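## Task

A free-standing wooden chest with seven shallow drawers is on the table, and its fourth drawer counting down from the top contains three small round tea tins. Pull that drawer open and put one tin on the table, standing or on its side, resting entirely on the tabletop. At the end the two other tins must still be inside that drawer, all seven drawers must be closed, the chest must be where it started, and nothing may still be moving. Anything held in place only by the robot does not count. Release everything and move the hand away.

## Robot and tools

Robot: a single six-joint arm ending in a five-fingered right hand. Cameras cam_high and cam_low are 504x504 and cam_wrist is 616x616. The chest and the tins are loose objects, and something may occasionally nudge them.

Frames. The scene frame has its origin on the tabletop directly under the arm base, +z up, and +y to the left when facing along +x. Results give the hand point position in metres and its orientation as a wxyz quaternion in this frame, plus velocities. The hand point sits 0.05 m in front of the palm, where the index pad would meet the thumb tip in a pinch. Its own axes are: +z along the straightened fingers, +y out of the palm, +x across the palm toward the little finger. Straight fingers extend 0.06 to 0.07 m past the point along +z. A wrist bracket on the little-finger side protrudes 0.03 m beyond the point along +y and 0.11 m across the palm, so it can collide with things.

The row. Every arm command is a row of 14 numbers, each between -1 and 1, in this order: dx, dy, dz, rx, ry, rz, little, ring, middle, index, thumb_bend, thumb_turn, force_limit, speed. The first six are an offset, not a pose, expressed in the hand point's own axes. They are counted from the hand point pose shown in the most recent result that shows it (or, before any such result or in a later call within the same reply, from where the robot is when the action begins). Each row is measured from that same reference, not from the row before it. 1.0 equals 0.6 m for dx, dy, dz and 180 degrees for the rotation vector rx, ry, rz. All zeros therefore means go back to the reference pose, not stay put. Each step the commanded pose is clipped to within 100 mm and 16 degrees of the measured one, and the arm lags about 0.17 s.

Hand numbers are absolute targets: for each finger and thumb_bend, +1 straight, -1 fully curled; thumb_turn +1 beside the palm, -1 opposite the fingers. A pinch is roughly index -0.22, thumb_bend -0.75, thumb_turn -0.57. force_limit maps -1..+1 linearly to about 0..10 N at the fingertip (0..15 N for both thumb motors); it only stops closing. speed maps -1..+1 to near zero up to full speed (0.6 s for full travel); use -0.9 or lower for a soft grip. A wrap grip with the thumb turned in fits objects 0.035 to 0.08 m wide. A motor moves only when its target changes by at least 0.01, then locks; resend the same numbers to keep a grip, send a more open target to release.

Tools.
execute_actions: {"actions": [...], "pictures": bool}. An empty list just reads the state. One action {"rows": [[14 numbers], ...], "steps": n} with up to 15 rows and up to 15 steps of 1/30 s; the last row repeats if rows run out (default 15 steps). A wait {"steps": n} up to 300 steps sends nothing new and counts from the last result.
move: {"target": [14 numbers], "speed": m/s from 0.002 to 0.5 (default 0.25; turning up to twice that in rad/s), "stop_force": N from 9 to 40, optional}. The target is an offset row as above; the hand follows a straight path for 0.5 to 10 s, without avoiding obstacles. With stop_force the path halts when the wrist sensor feels that much extra push along the line to the target, then backs up two steps and holds. It only works reliably for slow, non-rotating moves, and should be omitted when moving away from a surface being pressed. The result line says done, contact, off_target, moving, held or fault, plus limits such as paced (pose clipped) or held (clearance check blocked steps), and the distance remaining.
wait: {"seconds": 0 to 10}, lets the scene run.
zoom_image: {"camera": name, "region": [x0, y0, x1, y1]} in pixels from the top-left, at most 504x504.
show_instructions: shows the reference pages.
finished_scene: {"scene": current scene number}; ends and grades the scene, irreversible.

Results. Besides pose, joint positions and torques (noisy, offset), Wrist force and Wrist torque are given in the hand point's axes; pressing on a surface reads as force pointing back into the arm, noise up to about 2.4 N, saturating near 50 N. hand_measured, hand_stopped_by (moving, target, force, stalled, fault) and hand_load_n list the six hand motors in row order; loads dropping near zero means a grip was lost. "pose unreachable" or HELD means the clearance check altered or blocked a command. "Hand target" shows where the controller is now driving. The simulation keeps running while you think.

Cautions. The arm is stiff: aiming even slightly past a firm contact, or touching fast, can trigger a fault stop (joint torque at its limit, or 150 N external force), which freezes the arm 10 s. Wrist joints tolerate only 26.3 N m. Holding loads heats motors; past 85 C the brakes engage. Pull drawers gently so the loose chest does not slide or tip, keep tins from falling out, never let anything leave the table, close every drawer, let everything settle, then open the hand and withdraw before finishing.

Each tool is called after "Call:" as name(argument=value, ...) on one line, values as JSON.

Reference images:

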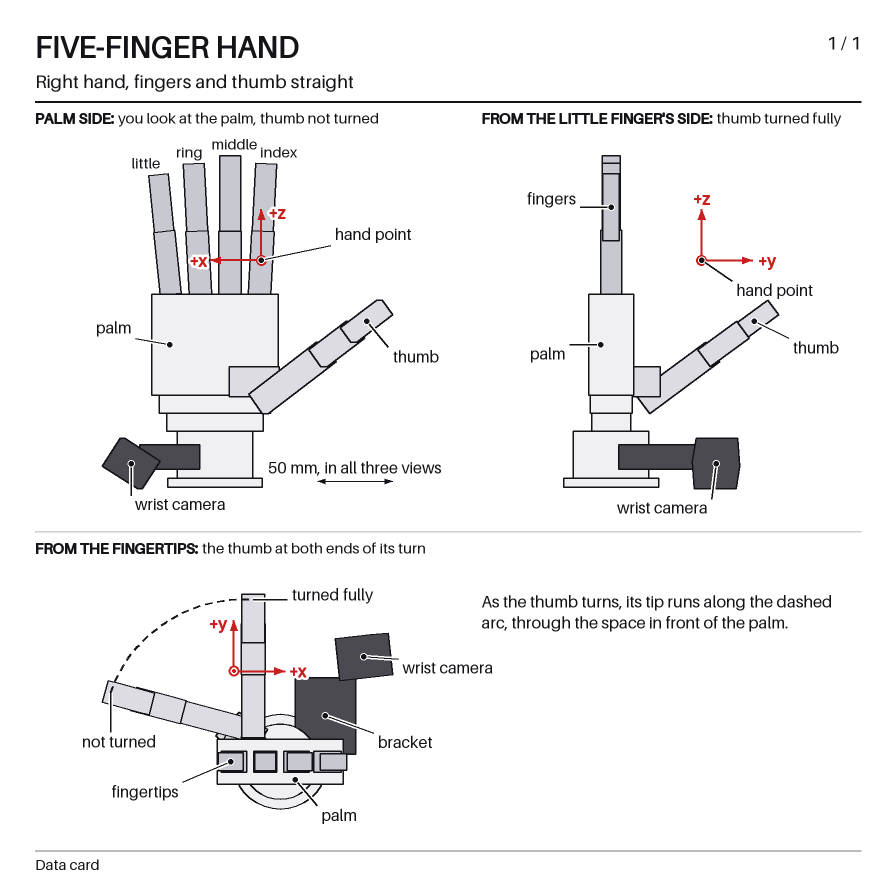

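## Session

Call:
execute_actions(actions=[])

Scene clock: 0.00 s of 6600.00 s.
end_effector_position=(-0.0427, +0.3396, +0.3291) hand_measured=(+1.000, +1.000, +1.000, +1.000, +1.000, +1.000) hand_load_n=(+0.0, +0.0, +0.0, +0.0, +0.0, +0.0) hand_stopped_by=(target, target, target, target, target, target) hand_force_limit=0.00 hand_speed=-0.80 end_effector_quat_wxyz=(-0.131, +0.991, -0.011, +0.014) end_effector_velocity=(-0.000, +0.000, +0.000) end_effector_angular_velocity=(+0.000, +0.000, -0.001)
Joint positions: [ 1.452 -0.716  1.702  0.773  1.926 -3.222]
Joint velocities: [ 0.    -0.    -0.001  0.001 -0.     0.001]
Joint torques (N m, as the arm reports them, + toward a larger angle): no reading
Wrist force (N, on the end effector, along its own x y z axes, offset not removed): no reading
Wrist torque (N m, same axes, about the end effector's origin, offset not removed): no reading
Hand target: -0.043, +0.340, +0.329; -0.131, +0.991, -0.011, +0.014

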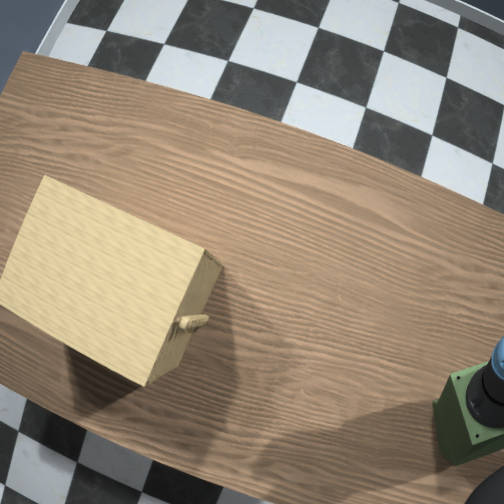

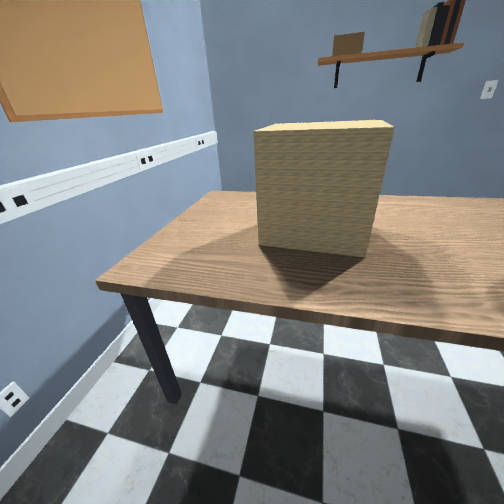

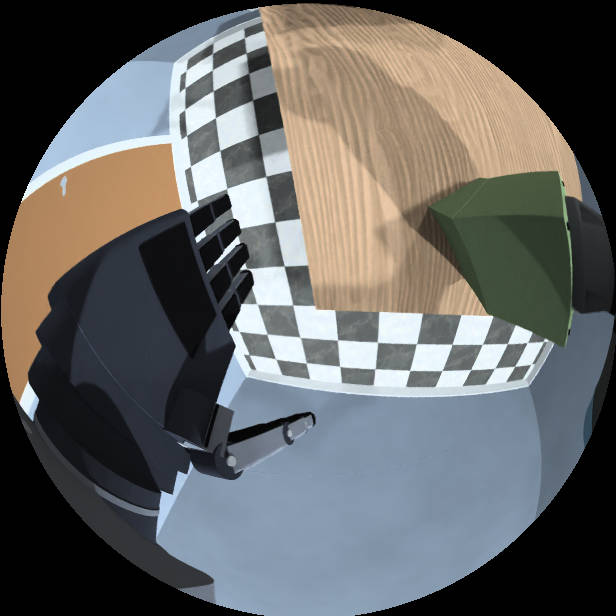

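Call:
zoom_image(camera="cam_high", region=[0, 160, 260, 420])

Call:
zoom_image(camera="cam_high", region=[354, 304, 504, 504])

Region (0, 160, 260, 420) of cam_high's 504x504 image, scaled by 1.938, with more detail than that image has.

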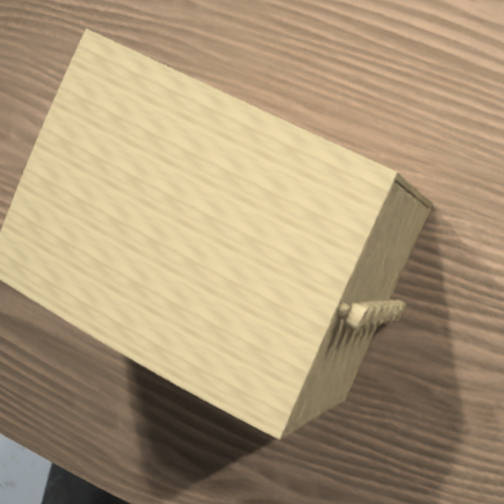

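Region (354, 304, 504, 504) of cam_high's 504x504 image, scaled by 2.520, with more detail than that image has; it fills the left 378 columns of this view, and the rest is white.

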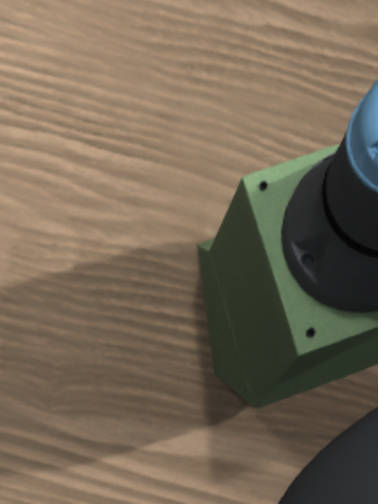

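Call:
move(target=[0.576,0.024,-0.112,-0.006,0.065,0.241,1,1,1,1,1,1,0,0], speed=0.35)

Scene clock: 30.43 s of 6600.00 s.
end_effector_position=(+0.3001, +0.2993, +0.3985) hand_measured=(+1.000, +1.000, +1.000, +1.000, +1.000, +1.000) hand_load_n=(+0.0, +0.0, +0.0, +0.0, +0.0, +0.0) hand_stopped_by=(target, target, target, target, target, target) hand_force_limit=0.00 hand_speed=0.00 end_effector_quat_wxyz=(-0.116, +0.912, -0.388, +0.063) end_effector_velocity=(+0.002, -0.000, +0.000) end_effector_angular_velocity=(-0.001, +0.001, -0.005)
Joint positions: [ 0.862 -0.986  1.498  0.948  2.161 -3.125]
Joint velocities: [-0.003  0.002 -0.005  0.003  0.001  0.001]
Joint torques (N m, as the arm reports them, + toward a larger angle): [  5.88 -16.31 -30.72   3.73   2.39   1.89]
Wrist force (N, on the end effector, along its own x y z axes, offset not removed): [0.8 4.4 -1.8]
Wrist torque (N m, same axes, about the end effector's origin, offset not removed): [0.75 0.34 0.36]
Hand target: +0.300, +0.299, +0.398; -0.115, +0.912, -0.389, +0.063
Off the commanded pose: 0.001 m, 0 deg.
After step 90, 25.63 s passed at rest.
move: done

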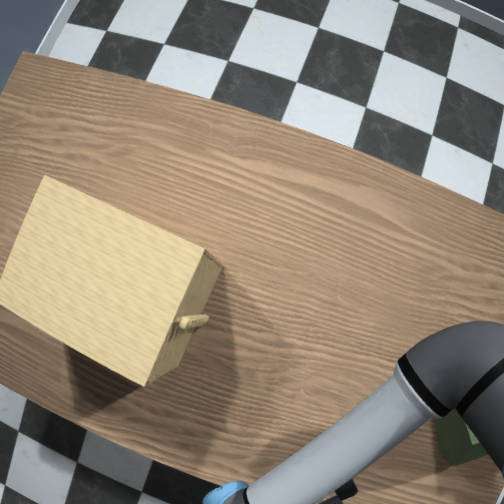

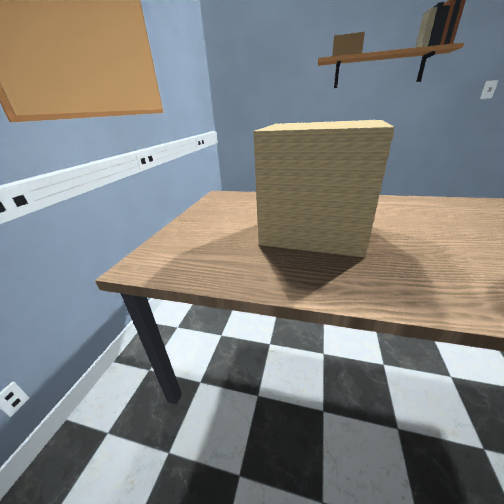

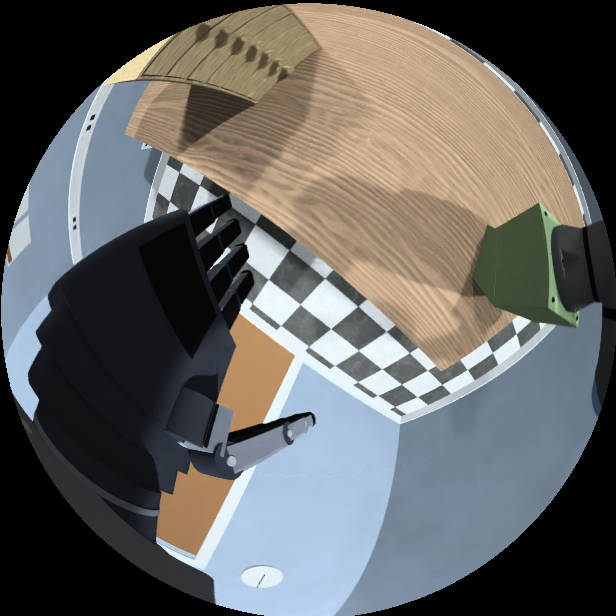

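Call:
move(target=[0.492,0.309,-0.123,0.128,0.106,0.220,1,1,1,1,1,1,0,0], speed=0.3)

Scene clock: 37.83 s of 6600.00 s.
end_effector_position=(+0.3594, -0.0500, +0.4287) hand_measured=(+1.000, +1.000, +1.000, +1.000, +1.000, +1.000) hand_load_n=(+0.0, +0.0, +0.0, +0.0, +0.0, +0.0) hand_stopped_by=(target, target, target, target, target, target) hand_force_limit=0.00 hand_speed=0.00 end_effector_quat_wxyz=(-0.240, +0.665, -0.665, +0.242) end_effector_velocity=(+0.001, -0.003, -0.001) end_effector_angular_velocity=(+0.017, -0.004, +0.003)
Joint positions: [-0.018 -2.159  2.083  0.577  1.891 -3.508]
Joint velocities: [-0.071 -0.028  0.005  0.013 -0.078 -0.027]
Joint torques (N m, as the arm reports them, + toward a larger angle): [ -8.56 -20.21  -3.16   2.6   -3.23  -1.9 ]
Wrist force (N, on the end effector, along its own x y z axes, offset not removed): [-1.1 3.2 0.7]
Wrist torque (N m, same axes, about the end effector's origin, offset not removed): [0.36 0.39 0.24]
Hand target: +0.359, -0.050, +0.429; -0.241, +0.665, -0.665, +0.241
Off the commanded pose: 0.001 m, 0 deg.
After step 90, 2.27 s passed at rest.
move: done

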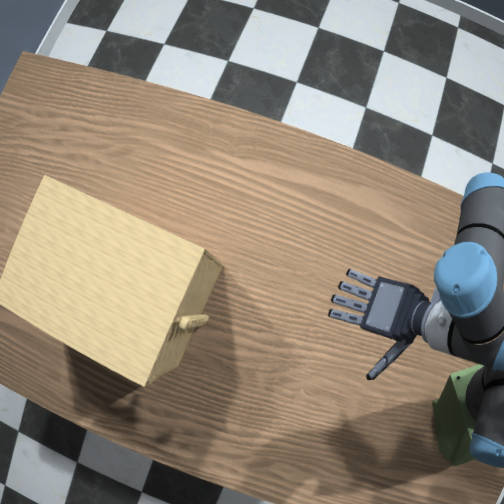

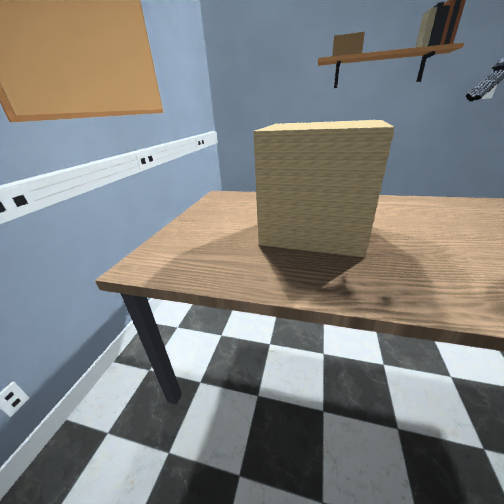

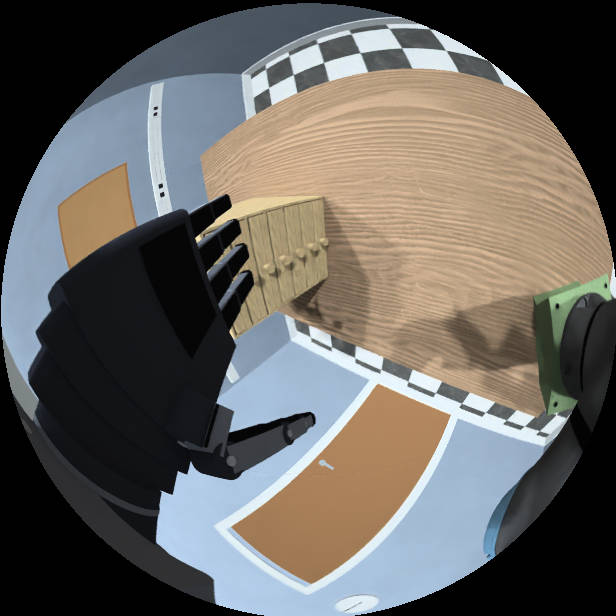

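Call:
move(target=[-0.083,-0.103,0.37,0.304,-0.068,-0.784,1,1,1,-0.22,-0.75,-0.57,0,0], speed=0.4)

Scene clock: 54.67 s of 6600.00 s.
end_effector_position=(+0.5495, +0.0000, +0.2981) hand_measured=(+1.000, +1.000, +1.000, -0.220, -0.748, -0.570) hand_load_n=(+0.0, +0.0, +0.0, +1.5, +1.5, +0.0) hand_stopped_by=(target, target, target, target, target, target) hand_force_limit=0.00 hand_speed=0.00 end_effector_quat_wxyz=(-0.105, +0.745, +0.489, +0.442) end_effector_velocity=(+0.001, +0.001, -0.001) end_effector_angular_velocity=(-0.013, +0.010, +0.009)
Joint positions: [-0.404 -1.627  2.134  0.287  0.99  -6.283]
Joint velocities: [ 0.013  0.007 -0.012  0.012  0.022 -0.002]
Joint torques (N m, as the arm reports them, + toward a larger angle): [ 24.69 -12.39 -25.18   3.91   1.42  -1.7 ]
Wrist force (N, on the end effector, along its own x y z axes, offset not removed): [0.9 1.3 0.3]
Wrist torque (N m, same axes, about the end effector's origin, offset not removed): [0.13 0.09 0.35]
Hand target: +0.550, +0.000, +0.298; -0.105, +0.745, +0.490, +0.442
Off the commanded pose: 0.001 m, 9 deg.
joint sent to its limit — the command would take joint 6 (wrist 3) past its lower limit, so that joint was sent only as far as its limit.
After step 90, 9.93 s passed at rest.
move: off_target

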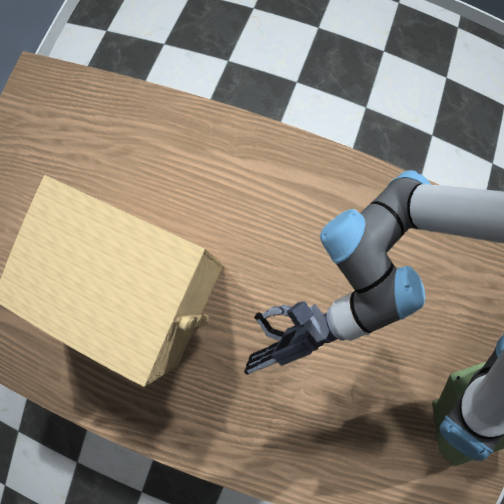

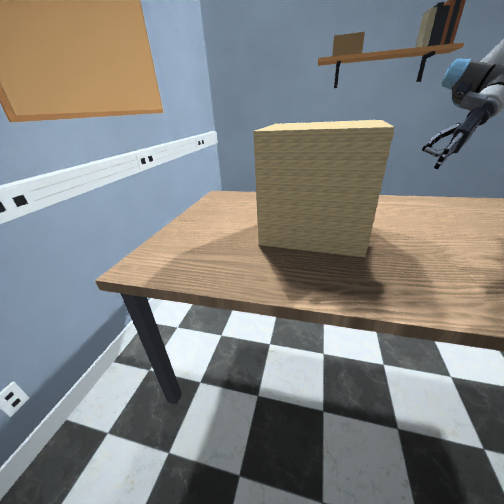

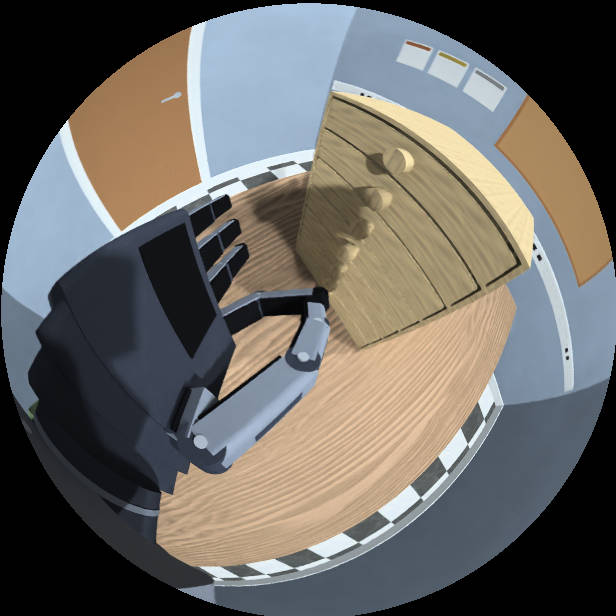

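Call:
move(target=[0,0,0,0,0,0.975,1,1,1,0.3,-0.3,-0.57,0,0], speed=0.5)

Call:
move(target=[0,0,0,0,0,0.975,1,1,1,0.3,-0.3,-0.57,0,0], speed=0.5)

Scene clock: 62.27 s of 6600.00 s.
end_effector_position=(+0.5495, +0.0000, +0.2982) hand_measured=(+1.000, +1.000, +1.000, +0.300, -0.300, -0.570) hand_load_n=(+0.0, +0.0, +0.0, +0.0, +0.0, +0.0) hand_stopped_by=(target, target, target, target, target, target) hand_force_limit=0.00 hand_speed=0.00 end_effector_quat_wxyz=(+0.446, -0.518, +0.724, +0.087) end_effector_velocity=(+0.000, +0.000, +0.000) end_effector_angular_velocity=(+0.006, +0.006, -0.009)
Joint positions: [-0.539 -1.457  1.795  0.529  0.898 -3.345]
Joint velocities: [-0.001 -0.002  0.003 -0.003  0.     0.013]
Joint torques (N m, as the arm reports them, + toward a larger angle): [  0.61 -47.08   3.57  -0.13  -3.85   1.97]
Wrist force (N, on the end effector, along its own x y z axes, offset not removed): [1.9 -0.1 1.0]
Wrist torque (N m, same axes, about the end effector's origin, offset not removed): [-0.11 -0.14 0.38]
Hand target: +0.549, -0.000, +0.298; +0.446, -0.518, +0.725, +0.087
Off the commanded pose: 0.000 m, 0 deg.
After step 90, 0.87 s passed at rest.
move: done

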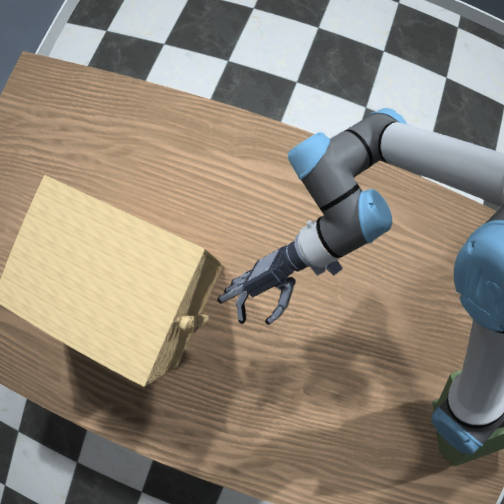

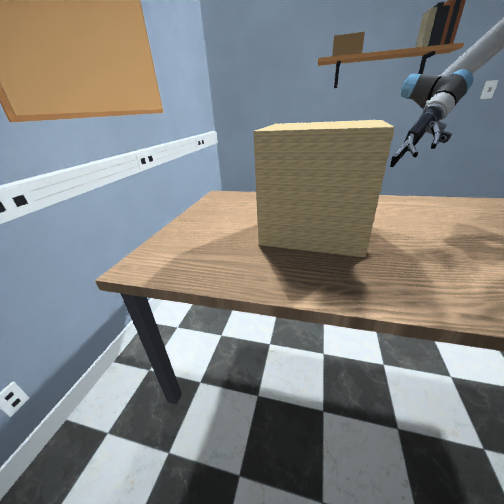

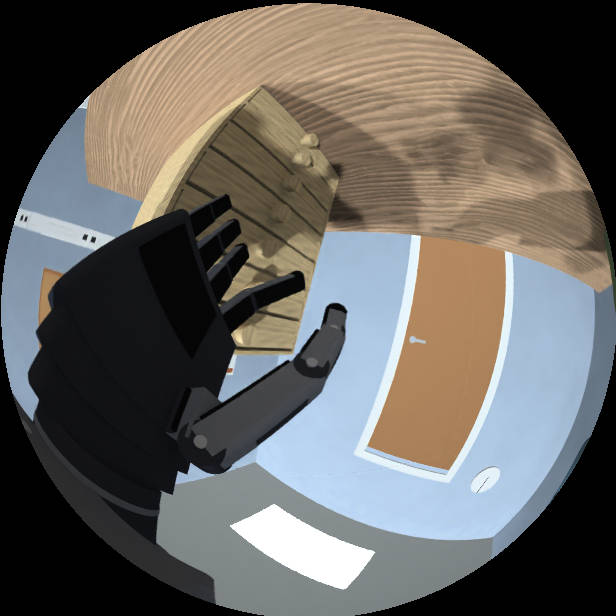

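Scene clock: 66.03 s of 6600.00 s.
end_effector_position=(+0.5495, +0.0000, +0.2981) hand_measured=(+1.000, +1.000, +1.000, +0.300, -0.300, -0.570) hand_load_n=(+0.0, +0.0, +0.0, +0.0, +0.0, +0.0) hand_stopped_by=(target, target, target, target, target, target) hand_force_limit=0.00 hand_speed=0.00 end_effector_quat_wxyz=(-0.069, +0.703, +0.547, +0.450) end_effector_velocity=(+0.000, +0.000, +0.000) end_effector_angular_velocity=(+0.002, +0.008, -0.010)
Joint positions: [-0.439 -1.621  2.152  0.28   0.965 -0.19 ]
Joint velocities: [ 0.008 -0.002 -0.001 -0.004  0.01   0.02 ]
Joint torques (N m, as the arm reports them, + toward a larger angle): [ 23.77 -36.56 -23.74  -0.62   1.31   1.94]
Wrist force (N, on the end effector, along its own x y z axes, offset not removed): [1.5 1.9 -0.9]
Wrist torque (N m, same axes, about the end effector's origin, offset not removed): [0.31 0.10 0.37]
Hand target: +0.550, +0.000, +0.298; -0.069, +0.703, +0.546, +0.449
Off the commanded pose: 0.000 m, 0 deg.
move: done

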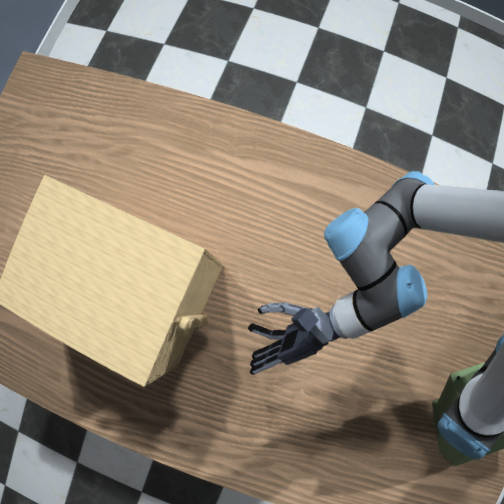

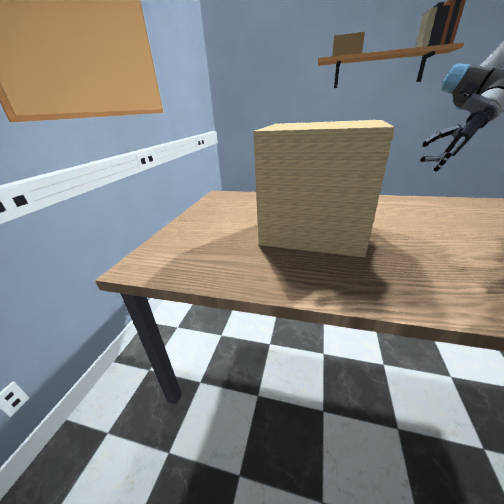

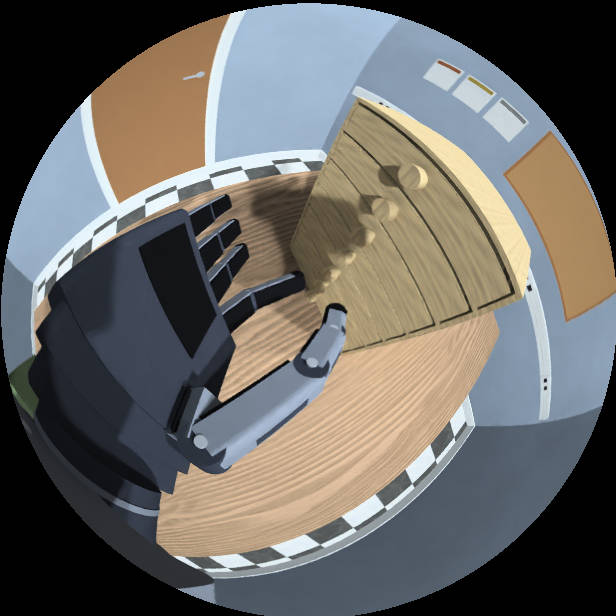

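Call:
move(target=[-0.128,-0.01,0.117,0,0,0,1,1,1,0.1,-0.5,-0.57,0,0], speed=0.2)

Scene clock: 71.30 s of 6600.00 s.
end_effector_position=(+0.5837, -0.0106, +0.2004) hand_measured=(+1.000, +1.000, +1.000, +0.100, -0.500, -0.570) hand_load_n=(+0.0, +0.0, +0.0, +0.0, +0.0, +0.0) hand_stopped_by=(target, target, target, target, target, target) hand_force_limit=0.00 hand_speed=0.00 end_effector_quat_wxyz=(-0.069, +0.703, +0.547, +0.450) end_effector_velocity=(+0.002, -0.000, -0.001) end_effector_angular_velocity=(-0.001, -0.002, +0.001)
Joint positions: [-0.511 -1.352  2.074  0.128  0.916 -0.257]
Joint velocities: [ 0.001  0.006 -0.005 -0.002  0.    -0.001]
Joint torques (N m, as the arm reports them, + toward a larger angle): [  5.1  -19.6  -20.71  -0.27  -3.89  -1.73]
Wrist force (N, on the end effector, along its own x y z axes, offset not removed): [1.7 0.8 -0.3]
Wrist torque (N m, same axes, about the end effector's origin, offset not removed): [0.17 0.00 0.31]
Hand target: +0.584, -0.011, +0.200; -0.069, +0.703, +0.547, +0.450
Off the commanded pose: 0.000 m, 0 deg.
After step 90, 1.10 s passed at rest.
move: done

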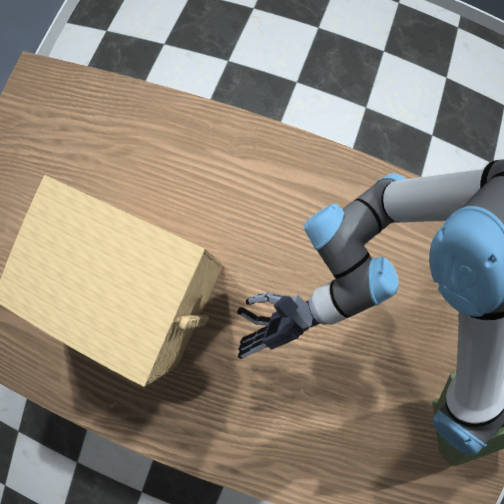

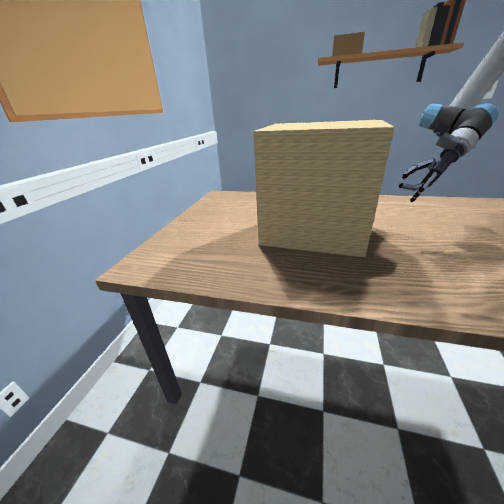

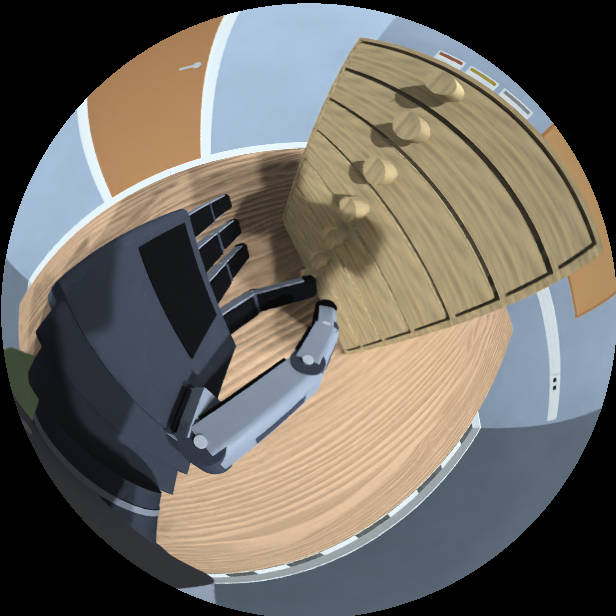

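Call:
zoom_image(camera="cam_high", region=[150, 240, 310, 400])

Call:
zoom_image(camera="cam_wrist", region=[240, 60, 500, 360])

Region (150, 240, 310, 400) of cam_high's 504x504 image, scaled by 3.150, with more detail than that image has.

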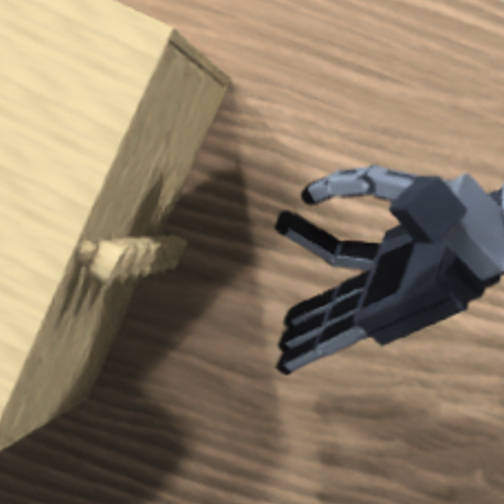

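Region (240, 60, 500, 360) of cam_wrist's 616x616 image, scaled by 1.680, with more detail than that image has; it fills the left 437 columns of this view, and the rest is white.

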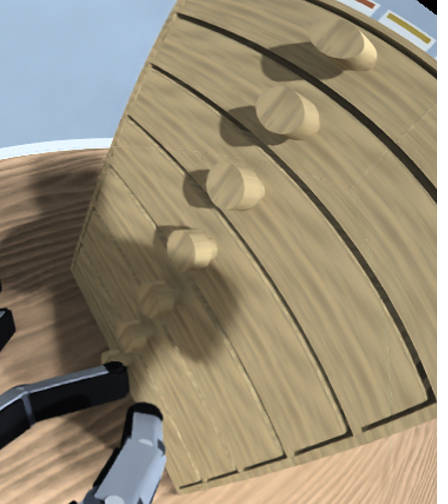

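Call:
move(target=[0.071,-0.039,0.059,0,0,0,1,1,1,0.1,-0.5,-0.57,0,0], speed=0.2)

Call:
zoom_image(camera="cam_high", region=[150, 240, 310, 400])

Scene clock: 81.30 s of 6600.00 s.
end_effector_position=(+0.5838, +0.0493, +0.2006) hand_measured=(+1.000, +1.000, +1.000, +0.100, -0.500, -0.570) hand_load_n=(+0.0, +0.0, +0.0, +0.0, +0.0, +0.0) hand_stopped_by=(target, target, target, target, target, target) hand_force_limit=0.00 hand_speed=0.00 end_effector_quat_wxyz=(-0.069, +0.703, +0.547, +0.450) end_effector_velocity=(-0.000, +0.002, -0.001) end_effector_angular_velocity=(-0.001, +0.002, -0.002)
Joint positions: [-0.349 -1.314  2.097 -0.012  1.028 -0.115]
Joint velocities: [ 0.007  0.003  0.    -0.006  0.007  0.007]
Joint torques (N m, as the arm reports them, + toward a larger angle): [ 28.04 -18.19  -3.25  -0.46   1.31   1.61]
Wrist force (N, on the end effector, along its own x y z axes, offset not removed): [0.8 1.2 -0.4]
Wrist torque (N m, same axes, about the end effector's origin, offset not removed): [0.21 0.21 0.36]
Hand target: +0.584, +0.050, +0.201; -0.069, +0.703, +0.547, +0.450
Off the commanded pose: 0.000 m, 0 deg.
After step 90, 6.03 s passed at rest.
move: done

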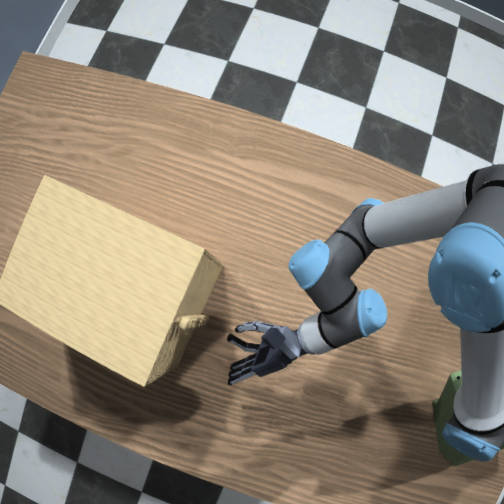

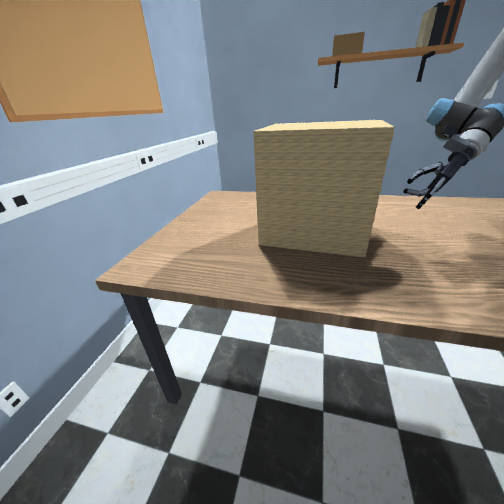

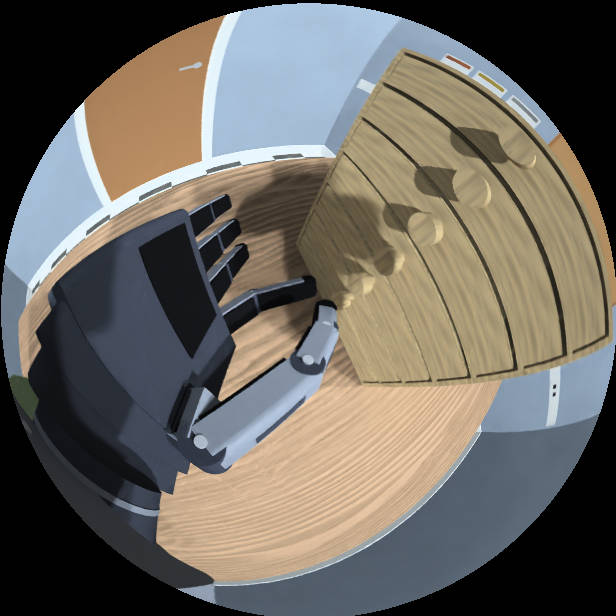

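Region (150, 240, 310, 400) of cam_high's 504x504 image, scaled by 3.150, with more detail than that image has.

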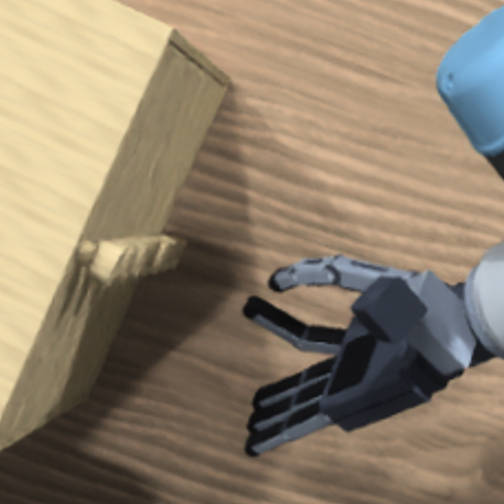

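Call:
move(target=[-0.020,0.042,0.060,0,0,0,1,1,1,0.35,-0.3,-0.57,0,0], speed=0.1)

Call:
zoom_image(camera="cam_high", region=[150, 240, 310, 400])

Call:
zoom_image(camera="cam_wrist", region=[220, 160, 480, 400])

Scene clock: 87.37 s of 6600.00 s.
end_effector_position=(+0.6245, +0.0521, +0.1811) hand_measured=(+1.000, +1.000, +1.000, +0.350, -0.300, -0.570) hand_load_n=(+0.0, +0.0, +0.0, +0.0, +0.0, +0.0) hand_stopped_by=(target, target, target, target, target, target) hand_force_limit=0.00 hand_speed=0.00 end_effector_quat_wxyz=(-0.069, +0.703, +0.547, +0.450) end_effector_velocity=(+0.002, +0.000, -0.001) end_effector_angular_velocity=(+0.000, -0.000, +0.000)
Joint positions: [-0.319 -1.217  1.973  0.003  1.049 -0.091]
Joint velocities: [ 0.002  0.004 -0.006  0.001  0.001  0.001]
Joint torques (N m, as the arm reports them, + toward a larger angle): [ 29.49 -20.35 -21.11   3.65   1.12   1.82]
Wrist force (N, on the end effector, along its own x y z axes, offset not removed): [-0.1 0.4 -0.2]
Wrist torque (N m, same axes, about the end effector's origin, offset not removed): [0.08 0.24 0.24]
Hand target: +0.625, +0.052, +0.181; -0.069, +0.703, +0.547, +0.450
Off the commanded pose: 0.000 m, 0 deg.
After step 90, 2.10 s passed at rest.
move: done

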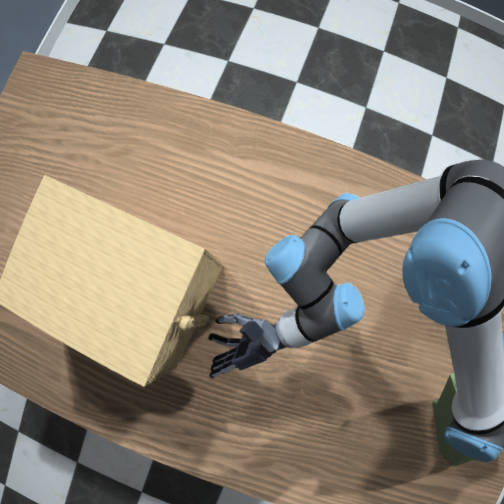

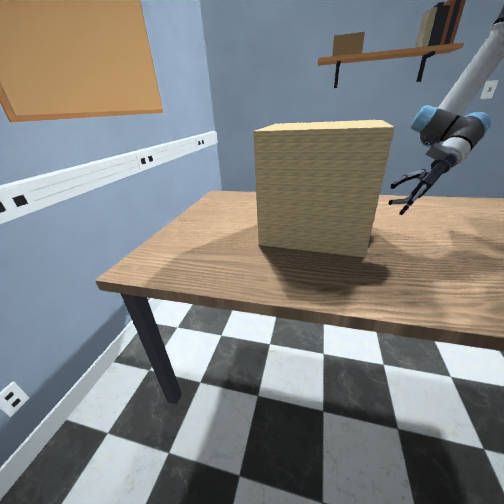

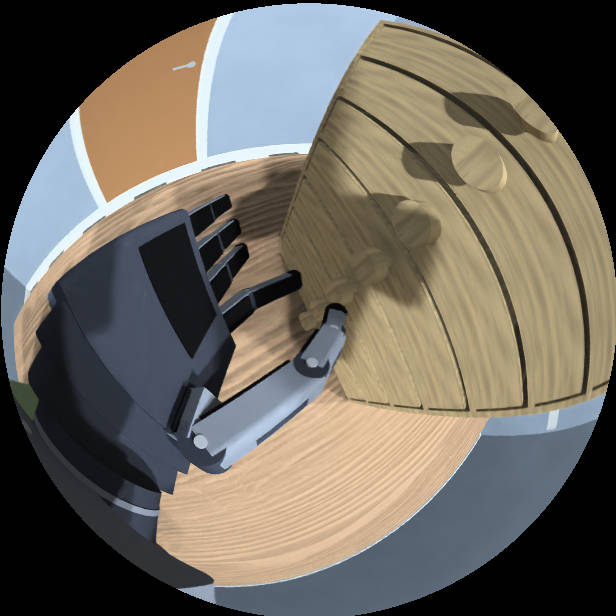

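Region (150, 240, 310, 400) of cam_high's 504x504 image, scaled by 3.150, with more detail than that image has.

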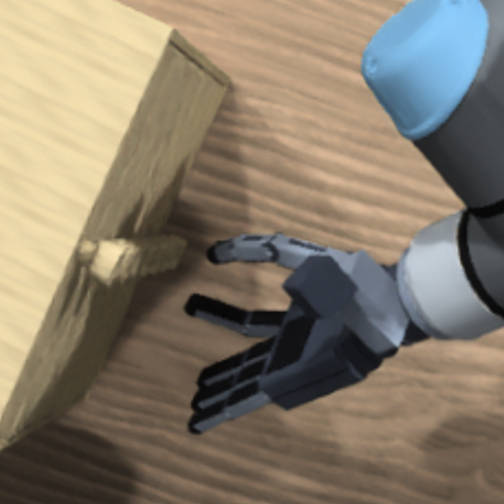

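Region (220, 160, 480, 400) of cam_wrist's 616x616 image, scaled by 1.938, with more detail than that image has; it fills the top 465 rows of this view, and the rest is white.

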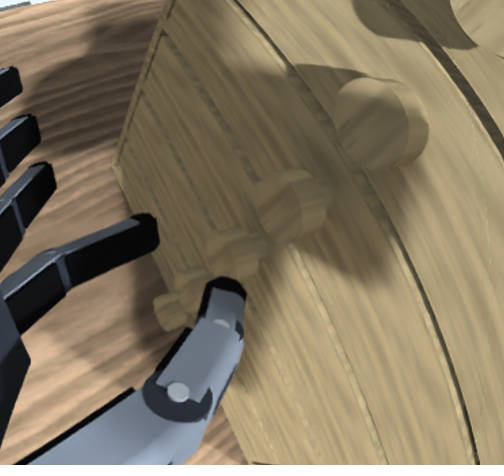

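Call:
move(target=[0,0.035,0.023,0,0,0,1,1,1,0.35,-0.3,-0.57,0,0], speed=0.05)

Call:
zoom_image(camera="cam_high", region=[150, 260, 270, 380])

Call:
zoom_image(camera="cam_wrist", region=[220, 160, 480, 400])

Scene clock: 92.53 s of 6600.00 s.
end_effector_position=(+0.6494, +0.0520, +0.1813) hand_measured=(+1.000, +1.000, +1.000, +0.350, -0.300, -0.570) hand_load_n=(+0.0, +0.0, +0.0, +0.0, +0.0, +0.0) hand_stopped_by=(target, target, target, target, target, target) hand_force_limit=0.00 hand_speed=0.00 end_effector_quat_wxyz=(-0.069, +0.703, +0.547, +0.450) end_effector_velocity=(+0.002, -0.000, -0.001) end_effector_angular_velocity=(-0.000, +0.002, -0.001)
Joint positions: [-0.298 -1.185  1.896  0.039  1.065 -0.074]
Joint velocities: [ 0.001  0.003 -0.007  0.004  0.002  0.002]
Joint torques (N m, as the arm reports them, + toward a larger angle): [ 30.02 -21.65 -21.18   3.57   1.55   1.65]
Wrist force (N, on the end effector, along its own x y z axes, offset not removed): [1.6 1.5 0.3]
Wrist torque (N m, same axes, about the end effector's origin, offset not removed): [0.14 0.05 0.40]
Hand target: +0.650, +0.052, +0.181; -0.069, +0.703, +0.547, +0.450
Off the commanded pose: 0.000 m, 0 deg.
After step 90, 1.27 s passed at rest.
move: done

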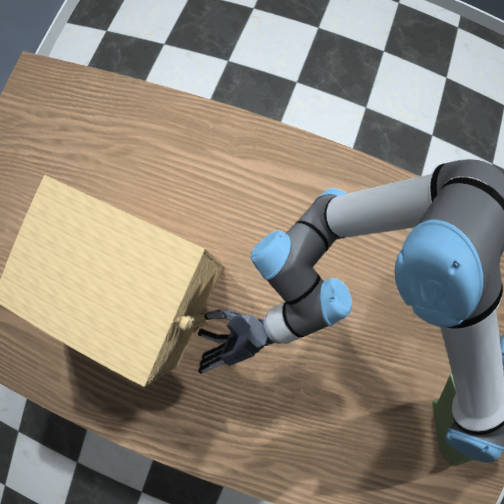

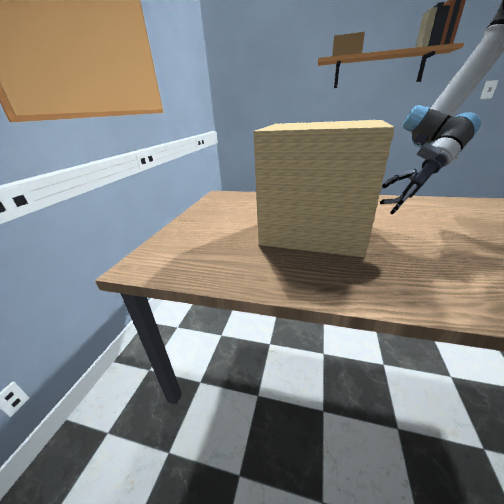

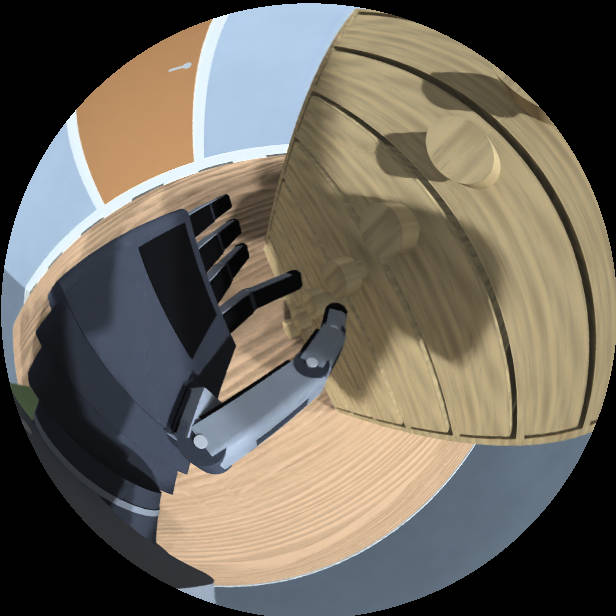

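Region (150, 260, 270, 380) of cam_high's 504x504 image, scaled by 4.200, with more detail than that image has.

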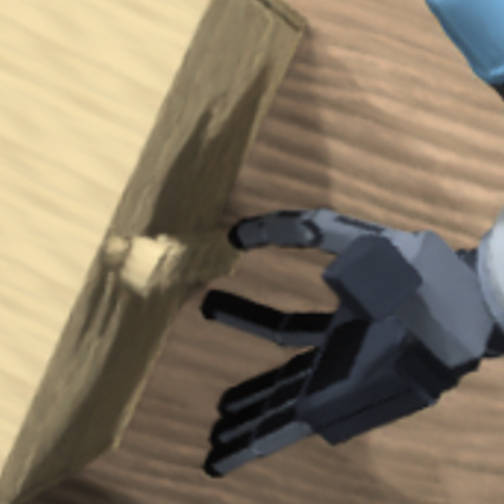

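Region (220, 160, 480, 400) of cam_wrist's 616x616 image, scaled by 1.938, with more detail than that image has; it fills the top 465 rows of this view, and the rest is white.

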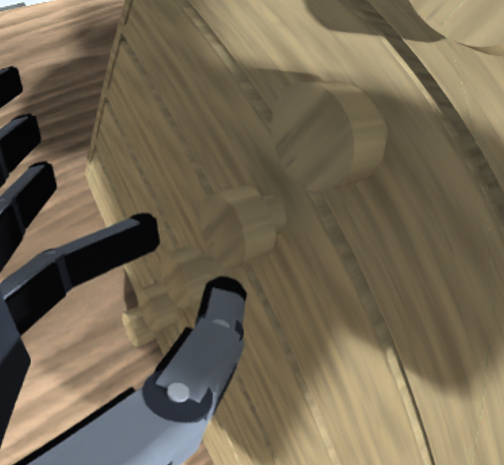

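Call:
move(target=[0.014,0.019,-0.004,0,0,0,1,1,1,0.35,-0.3,-0.57,0,0], speed=0.03)

Call:
zoom_image(camera="cam_high", region=[150, 260, 270, 380])

Call:
zoom_image(camera="cam_wrist", region=[220, 160, 480, 400])

Scene clock: 97.73 s of 6600.00 s.
end_effector_position=(+0.6573, +0.0520, +0.1929) hand_measured=(+1.000, +1.000, +1.000, +0.350, -0.300, -0.570) hand_load_n=(+0.0, +0.0, +0.0, +0.0, +0.0, +0.0) hand_stopped_by=(target, target, target, target, target, target) hand_force_limit=0.00 hand_speed=0.00 end_effector_quat_wxyz=(-0.069, +0.703, +0.547, +0.450) end_effector_velocity=(+0.001, +0.000, +0.001) end_effector_angular_velocity=(+0.000, +0.002, +0.001)
Joint positions: [-0.28  -1.196  1.872  0.068  1.078 -0.06 ]
Joint velocities: [ 0.003 -0.001 -0.003  0.005  0.002  0.002]
Joint torques (N m, as the arm reports them, + toward a larger angle): [ 29.85 -45.85 -21.42   3.68   1.33   1.54]
Wrist force (N, on the end effector, along its own x y z axes, offset not removed): [-0.7 -0.3 -3.0]
Wrist torque (N m, same axes, about the end effector's origin, offset not removed): [0.15 0.45 0.14]
Hand target: +0.658, +0.052, +0.193; -0.069, +0.703, +0.547, +0.450
Off the commanded pose: 0.000 m, 0 deg.
After step 90, 1.40 s passed at rest.
move: done

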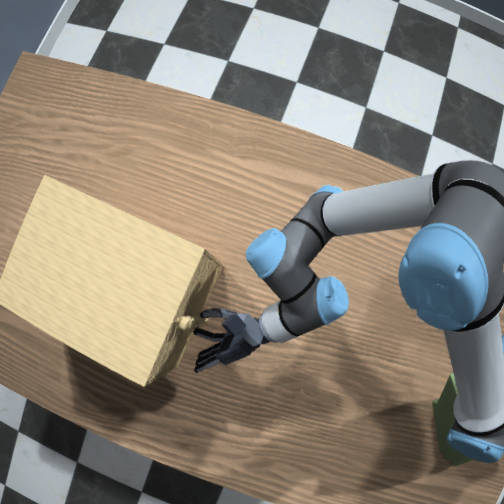

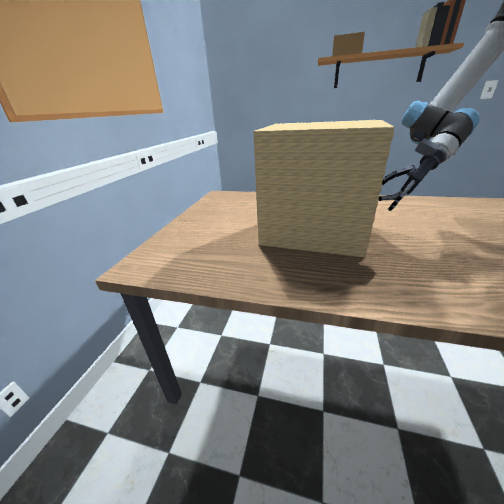

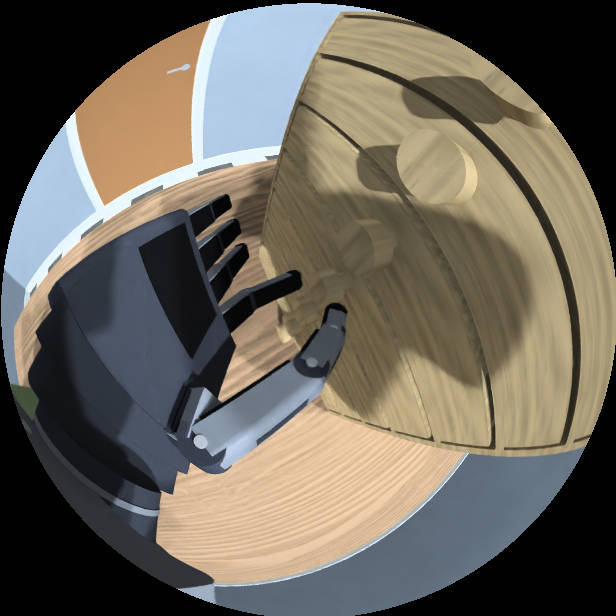

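Region (150, 260, 270, 380) of cam_high's 504x504 image, scaled by 4.200, with more detail than that image has.

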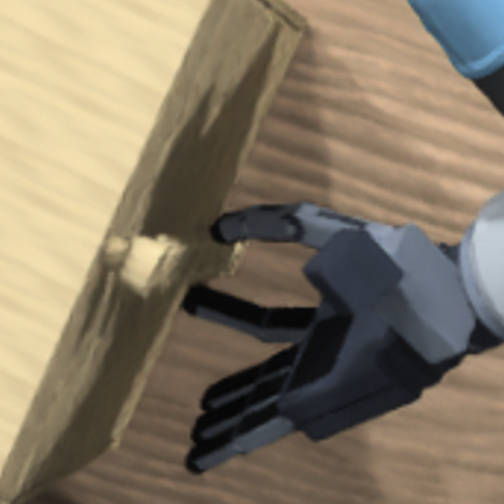

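Region (220, 160, 480, 400) of cam_wrist's 616x616 image, scaled by 1.938, with more detail than that image has; it fills the top 465 rows of this view, and the rest is white.

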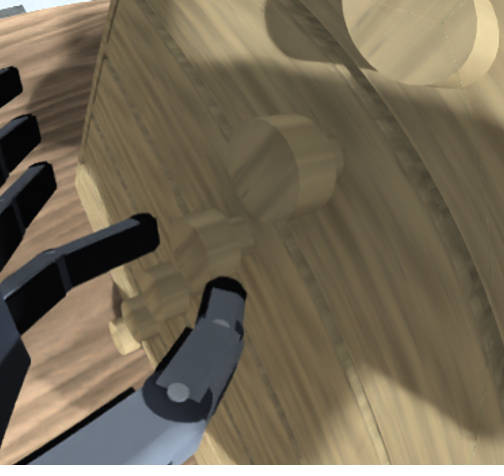

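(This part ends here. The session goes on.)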